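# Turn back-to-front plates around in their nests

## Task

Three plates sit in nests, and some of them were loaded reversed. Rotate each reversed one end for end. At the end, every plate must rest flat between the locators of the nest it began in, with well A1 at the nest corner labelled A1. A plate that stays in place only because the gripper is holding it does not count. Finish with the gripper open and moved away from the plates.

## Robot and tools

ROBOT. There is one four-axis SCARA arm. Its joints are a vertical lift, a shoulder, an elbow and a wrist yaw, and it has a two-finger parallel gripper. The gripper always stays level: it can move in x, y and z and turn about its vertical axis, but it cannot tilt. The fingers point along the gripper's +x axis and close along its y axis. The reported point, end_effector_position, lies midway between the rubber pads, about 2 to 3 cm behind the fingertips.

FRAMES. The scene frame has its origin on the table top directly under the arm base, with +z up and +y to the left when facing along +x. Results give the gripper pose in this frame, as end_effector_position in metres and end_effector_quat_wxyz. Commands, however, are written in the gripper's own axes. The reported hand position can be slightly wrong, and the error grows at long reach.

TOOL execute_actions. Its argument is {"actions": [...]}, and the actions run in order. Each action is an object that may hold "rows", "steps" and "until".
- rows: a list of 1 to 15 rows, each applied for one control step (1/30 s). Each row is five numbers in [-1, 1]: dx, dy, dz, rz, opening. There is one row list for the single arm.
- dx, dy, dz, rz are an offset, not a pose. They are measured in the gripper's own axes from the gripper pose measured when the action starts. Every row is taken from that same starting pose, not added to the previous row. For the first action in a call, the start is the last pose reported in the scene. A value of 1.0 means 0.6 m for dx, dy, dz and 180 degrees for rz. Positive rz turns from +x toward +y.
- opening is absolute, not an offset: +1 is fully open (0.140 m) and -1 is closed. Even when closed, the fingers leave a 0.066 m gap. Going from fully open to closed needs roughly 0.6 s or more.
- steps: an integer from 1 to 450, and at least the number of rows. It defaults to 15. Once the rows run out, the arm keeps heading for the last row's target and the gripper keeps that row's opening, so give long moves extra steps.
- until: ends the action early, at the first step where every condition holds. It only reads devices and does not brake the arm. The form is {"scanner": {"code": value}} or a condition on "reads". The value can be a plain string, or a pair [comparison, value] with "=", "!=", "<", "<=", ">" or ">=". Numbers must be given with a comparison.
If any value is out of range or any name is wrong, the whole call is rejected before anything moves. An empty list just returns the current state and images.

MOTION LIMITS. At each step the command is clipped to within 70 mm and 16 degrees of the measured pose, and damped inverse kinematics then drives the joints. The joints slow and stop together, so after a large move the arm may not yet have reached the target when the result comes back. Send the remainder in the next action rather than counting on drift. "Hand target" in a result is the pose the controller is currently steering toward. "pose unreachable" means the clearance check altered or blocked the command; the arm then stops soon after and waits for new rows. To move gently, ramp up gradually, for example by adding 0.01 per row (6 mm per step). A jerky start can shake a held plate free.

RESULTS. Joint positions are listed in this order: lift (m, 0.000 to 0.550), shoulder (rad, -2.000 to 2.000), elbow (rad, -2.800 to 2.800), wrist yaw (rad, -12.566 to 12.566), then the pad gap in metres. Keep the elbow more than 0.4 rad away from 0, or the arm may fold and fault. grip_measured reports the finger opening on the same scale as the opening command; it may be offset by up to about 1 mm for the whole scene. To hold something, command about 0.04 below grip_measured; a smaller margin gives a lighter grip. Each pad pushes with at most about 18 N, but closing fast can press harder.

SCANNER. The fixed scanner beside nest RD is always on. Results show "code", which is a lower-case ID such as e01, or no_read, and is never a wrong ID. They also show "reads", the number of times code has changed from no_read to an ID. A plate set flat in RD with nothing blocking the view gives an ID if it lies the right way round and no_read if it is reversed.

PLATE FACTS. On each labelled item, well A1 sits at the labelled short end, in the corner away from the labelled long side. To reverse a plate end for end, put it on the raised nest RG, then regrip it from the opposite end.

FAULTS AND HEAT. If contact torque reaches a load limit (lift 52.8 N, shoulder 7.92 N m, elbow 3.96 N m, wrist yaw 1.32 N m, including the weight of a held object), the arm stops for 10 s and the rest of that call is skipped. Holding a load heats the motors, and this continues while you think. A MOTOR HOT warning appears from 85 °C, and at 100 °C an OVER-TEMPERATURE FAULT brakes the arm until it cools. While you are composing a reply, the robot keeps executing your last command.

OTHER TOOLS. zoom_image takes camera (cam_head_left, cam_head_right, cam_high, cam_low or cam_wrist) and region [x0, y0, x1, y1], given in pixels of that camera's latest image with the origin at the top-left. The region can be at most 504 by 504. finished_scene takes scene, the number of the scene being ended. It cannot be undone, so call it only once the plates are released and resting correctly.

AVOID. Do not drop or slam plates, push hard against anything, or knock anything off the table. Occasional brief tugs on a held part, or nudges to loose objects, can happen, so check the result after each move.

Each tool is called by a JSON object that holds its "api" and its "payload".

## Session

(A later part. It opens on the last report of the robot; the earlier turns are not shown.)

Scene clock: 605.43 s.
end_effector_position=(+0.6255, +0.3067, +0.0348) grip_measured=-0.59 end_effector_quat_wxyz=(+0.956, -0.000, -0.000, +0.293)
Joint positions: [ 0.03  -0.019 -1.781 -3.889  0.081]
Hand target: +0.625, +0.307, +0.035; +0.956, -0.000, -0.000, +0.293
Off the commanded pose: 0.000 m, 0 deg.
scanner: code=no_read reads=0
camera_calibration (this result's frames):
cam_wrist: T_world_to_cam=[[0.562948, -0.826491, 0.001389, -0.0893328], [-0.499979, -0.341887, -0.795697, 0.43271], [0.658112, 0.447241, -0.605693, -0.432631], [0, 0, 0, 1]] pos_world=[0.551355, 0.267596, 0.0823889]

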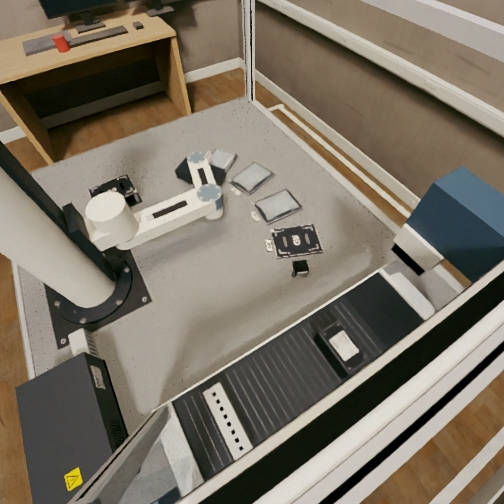

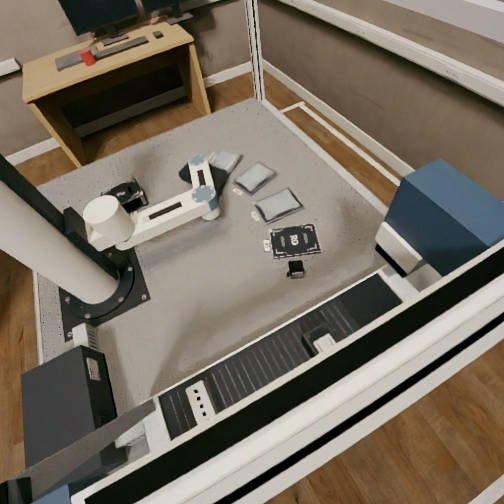

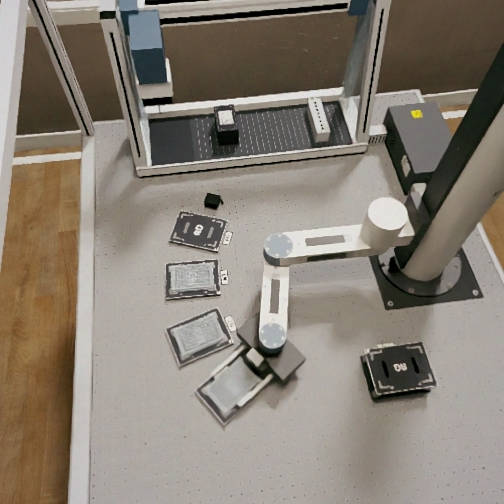

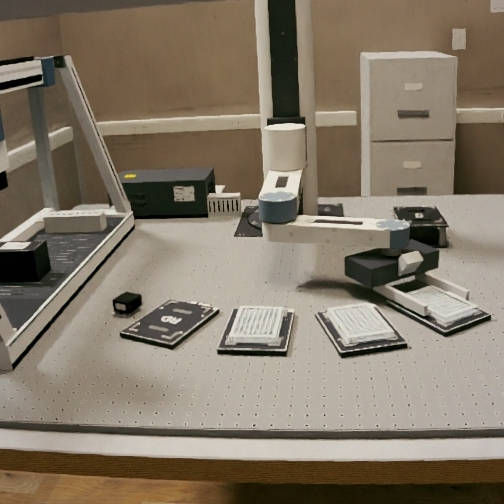

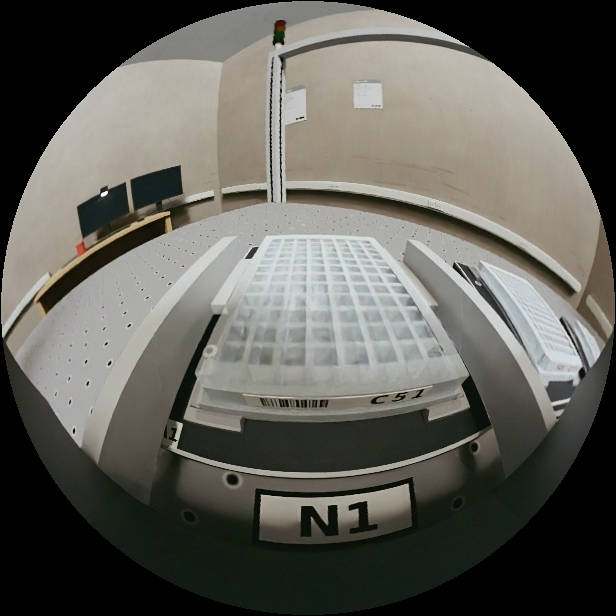

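{"api": "execute_actions", "payload": {"actions": [{"rows": [[0,0,0,0,-0.61],[0,0,0,0,-0.59],[0,0,0,0,-0.56],[0,0,0,0,-0.52],[0,0,0,0,-0.45],[0,0,0,0,-0.35],[0,0,0,0,-0.25],[0,0,0,0,-0.15]], "steps": 9}, {"rows": [[0,0,0.005,0,-0.15],[0,0,0.012,0,-0.15],[0,0,0.022,0,-0.15],[0,0,0.035,0,-0.15],[-0.01,0,0.05,0,-0.15],[-0.03,0,0.07,0,-0.15],[-0.06,0,0.09,0,-0.15],[-0.10,0,0.11,0,-0.15],[-0.15,0,0.13,0,-0.15],[-0.20,0,0.15,0,-0.15]], "steps": 14}]}}

Scene clock: 610.73 s.
end_effector_position=(+0.5759, +0.2760, +0.1082) grip_measured=-0.15 end_effector_quat_wxyz=(+0.955, -0.000, -0.000, +0.296)
Joint positions: [ 0.103 -0.155 -1.453 -4.074  0.097]
Hand target: +0.545, +0.255, +0.123; +0.955, -0.000, -0.000, +0.297
Off the commanded pose: 0.064 m, 0 deg; position clipped at the last step of the last action.
scanner: code=no_read reads=0
camera_calibration (this result's frames):
cam_wrist: T_world_to_cam=[[0.569334, -0.822105, 0.001389, -0.0918017], [-0.497315, -0.345751, -0.795697, 0.45542], [0.654627, 0.452326, -0.605693, -0.341203], [0, 0, 0, 1]] pos_world=[0.502114, 0.236326, 0.15584]

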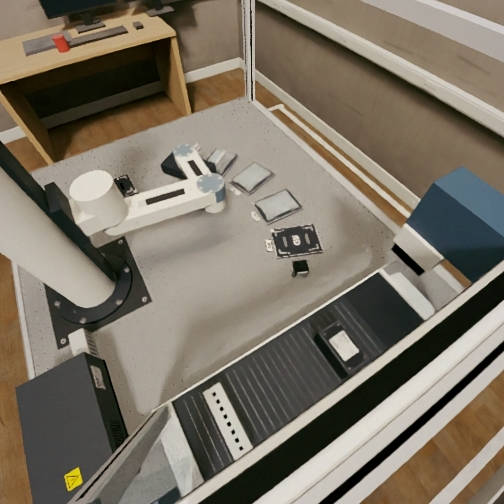

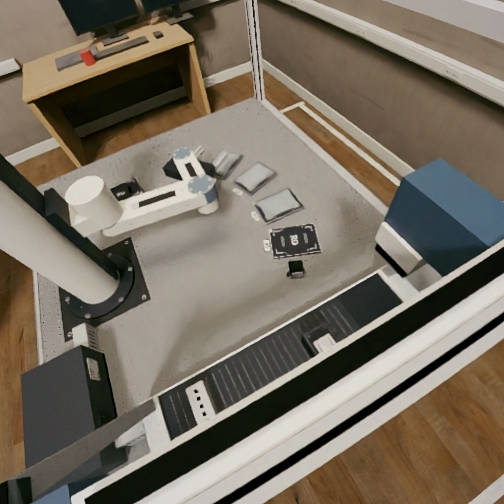

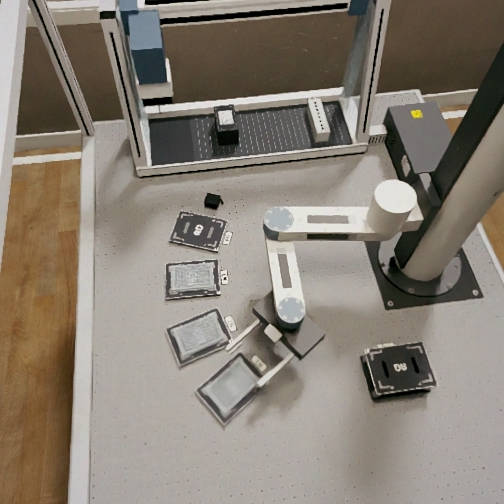

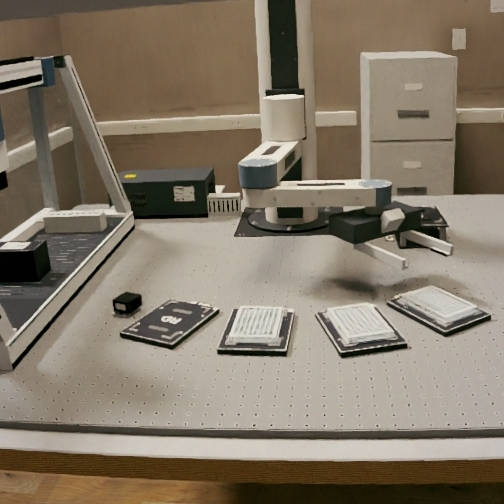

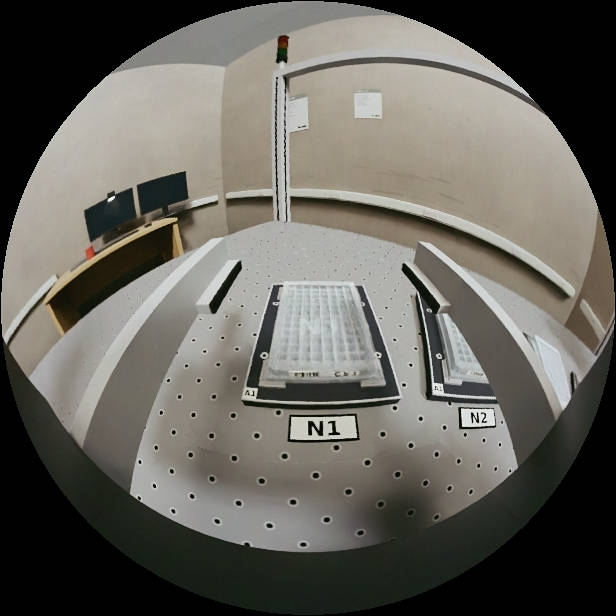

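{"api": "zoom_image", "payload": {"camera": "cam_low", "region": [300, 270, 504, 370]}}

{"api": "zoom_image", "payload": {"camera": "cam_wrist", "region": [230, 270, 420, 420]}}

{"api": "zoom_image", "payload": {"camera": "cam_high", "region": [150, 240, 290, 440]}}

Region (300, 270, 504, 370) of cam_low's 504x504 image, scaled by 2.471, with more detail than that image has; it fills the top 247 rows of this view, and the rest is white.

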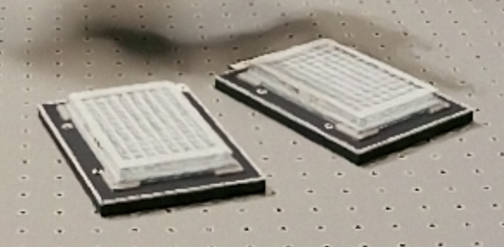

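Region (230, 270, 420, 420) of cam_wrist's 616x616 image, scaled by 2.653, with more detail than that image has; it fills the top 398 rows of this view, and the rest is white.

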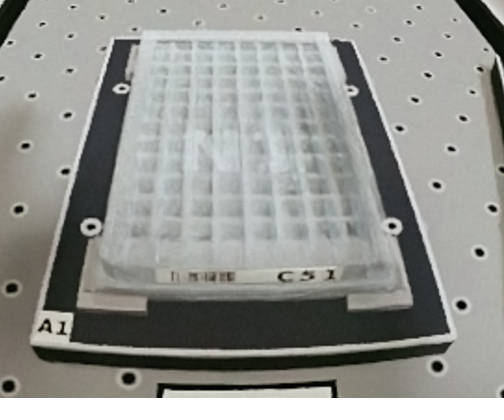

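Region (150, 240, 290, 440) of cam_high's 504x504 image, scaled by 2.520, with more detail than that image has; it fills the left 353 columns of this view, and the rest is white.

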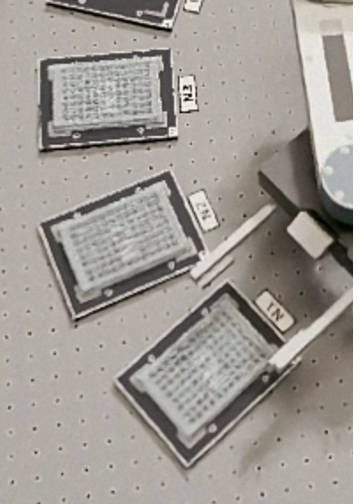

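{"api": "zoom_image", "payload": {"camera": "cam_low", "region": [400, 280, 500, 345]}}

{"api": "zoom_image", "payload": {"camera": "cam_low", "region": [310, 300, 410, 365]}}

{"api": "zoom_image", "payload": {"camera": "cam_low", "region": [210, 300, 310, 365]}}

Region (400, 280, 500, 345) of cam_low's 504x504 image, scaled by 5.040, with more detail than that image has; it fills the top 328 rows of this view, and the rest is white.

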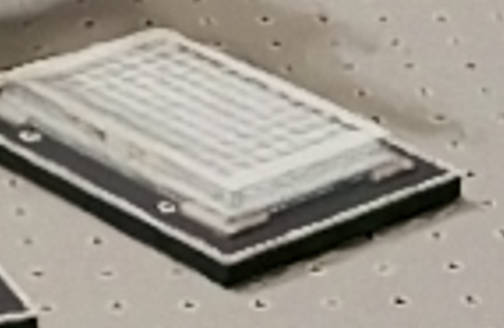

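Region (310, 300, 410, 365) of cam_low's 504x504 image, scaled by 5.040, with more detail than that image has; it fills the top 328 rows of this view, and the rest is white.

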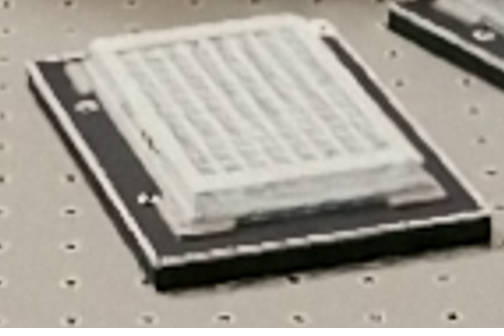

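Region (210, 300, 310, 365) of cam_low's 504x504 image, scaled by 5.040, with more detail than that image has; it fills the top 328 rows of this view, and the rest is white.

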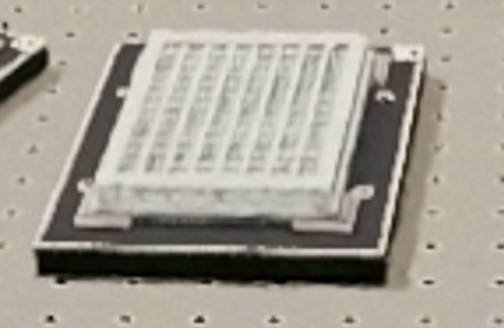

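{"api": "execute_actions", "payload": {"actions": [{"rows": [[-0.08,0,0.03,0,-0.15],[-0.12,0,0.05,0,-0.15],[-0.17,0,0.07,0,-0.15],[-0.22,0,0.08,0,-0.15]], "steps": 8}]}}

Scene clock: 631.33 s.
end_effector_position=(+0.4934, +0.2211, +0.1489) grip_measured=-0.15 end_effector_quat_wxyz=(+0.954, -0.000, -0.000, +0.300)
Joint positions: [ 0.144 -0.331 -0.982 -4.362  0.097]
Hand target: +0.473, +0.206, +0.156; +0.954, -0.000, -0.000, +0.299
Off the commanded pose: 0.034 m, 0 deg.
scanner: code=no_read reads=0
camera_calibration (this result's frames):
cam_wrist: T_world_to_cam=[[0.574846, -0.818261, 0.001389, -0.0935551], [-0.49498, -0.349085, -0.795697, 0.427402], [0.651573, 0.456716, -0.605693, -0.237205], [0, 0, 0, 1]] pos_world=[0.419892, 0.180983, 0.196539]

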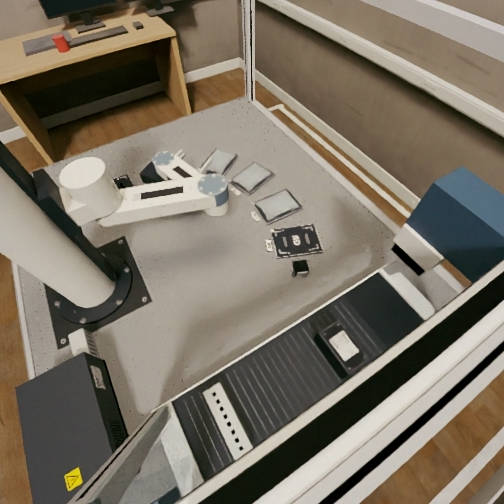

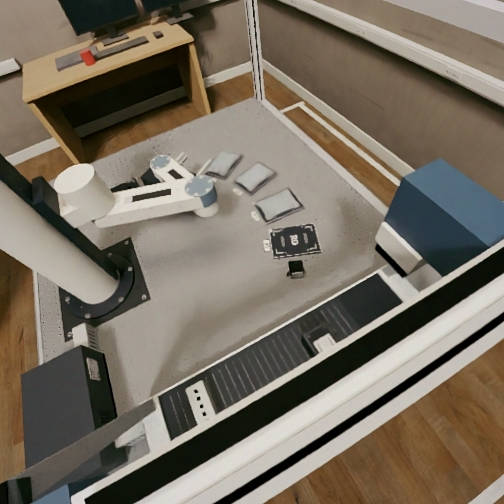

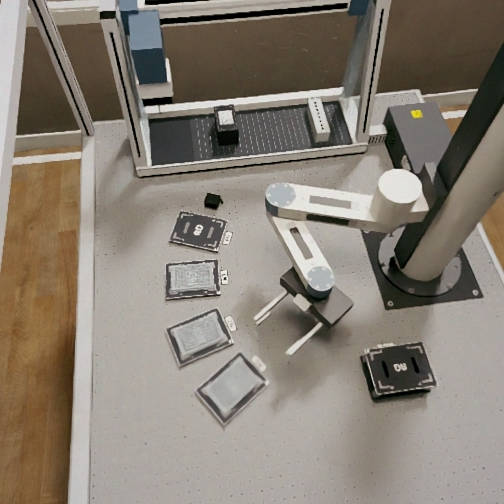

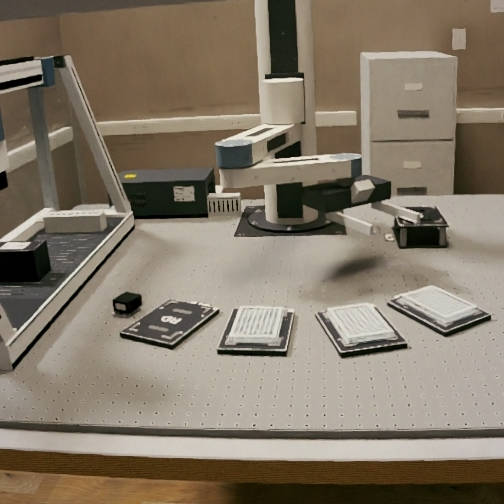

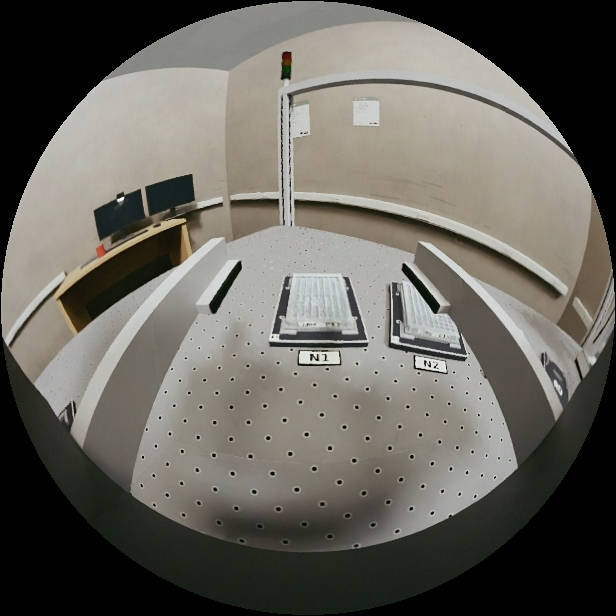

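{"api": "zoom_image", "payload": {"camera": "cam_wrist", "region": [260, 260, 480, 380]}}

{"api": "zoom_image", "payload": {"camera": "cam_high", "region": [185, 345, 285, 435]}}

{"api": "zoom_image", "payload": {"camera": "cam_low", "region": [420, 295, 500, 345]}}

Region (260, 260, 480, 380) of cam_wrist's 616x616 image, scaled by 2.291, with more detail than that image has; it fills the top 275 rows of this view, and the rest is white.

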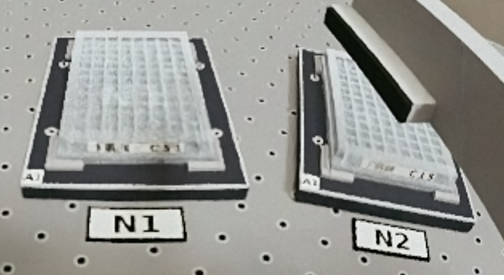

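Region (185, 345, 285, 435) of cam_high's 504x504 image, scaled by 5.040, with more detail than that image has; it fills the top 454 rows of this view, and the rest is white.

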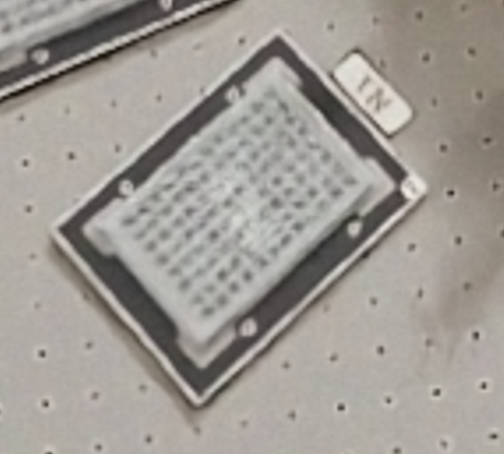

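Region (420, 295, 500, 345) of cam_low's 504x504 image, scaled by 6.300, with more detail than that image has; it fills the top 315 rows of this view, and the rest is white.

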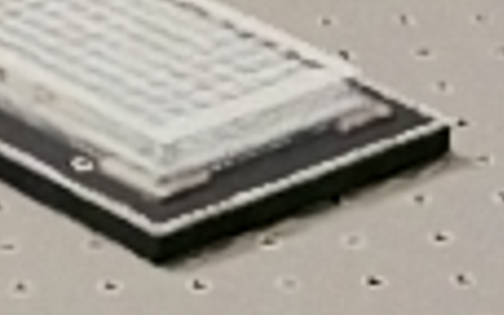

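{"api": "finished_scene", "payload": {"scene": 1}}

The scene is finished: the task was done.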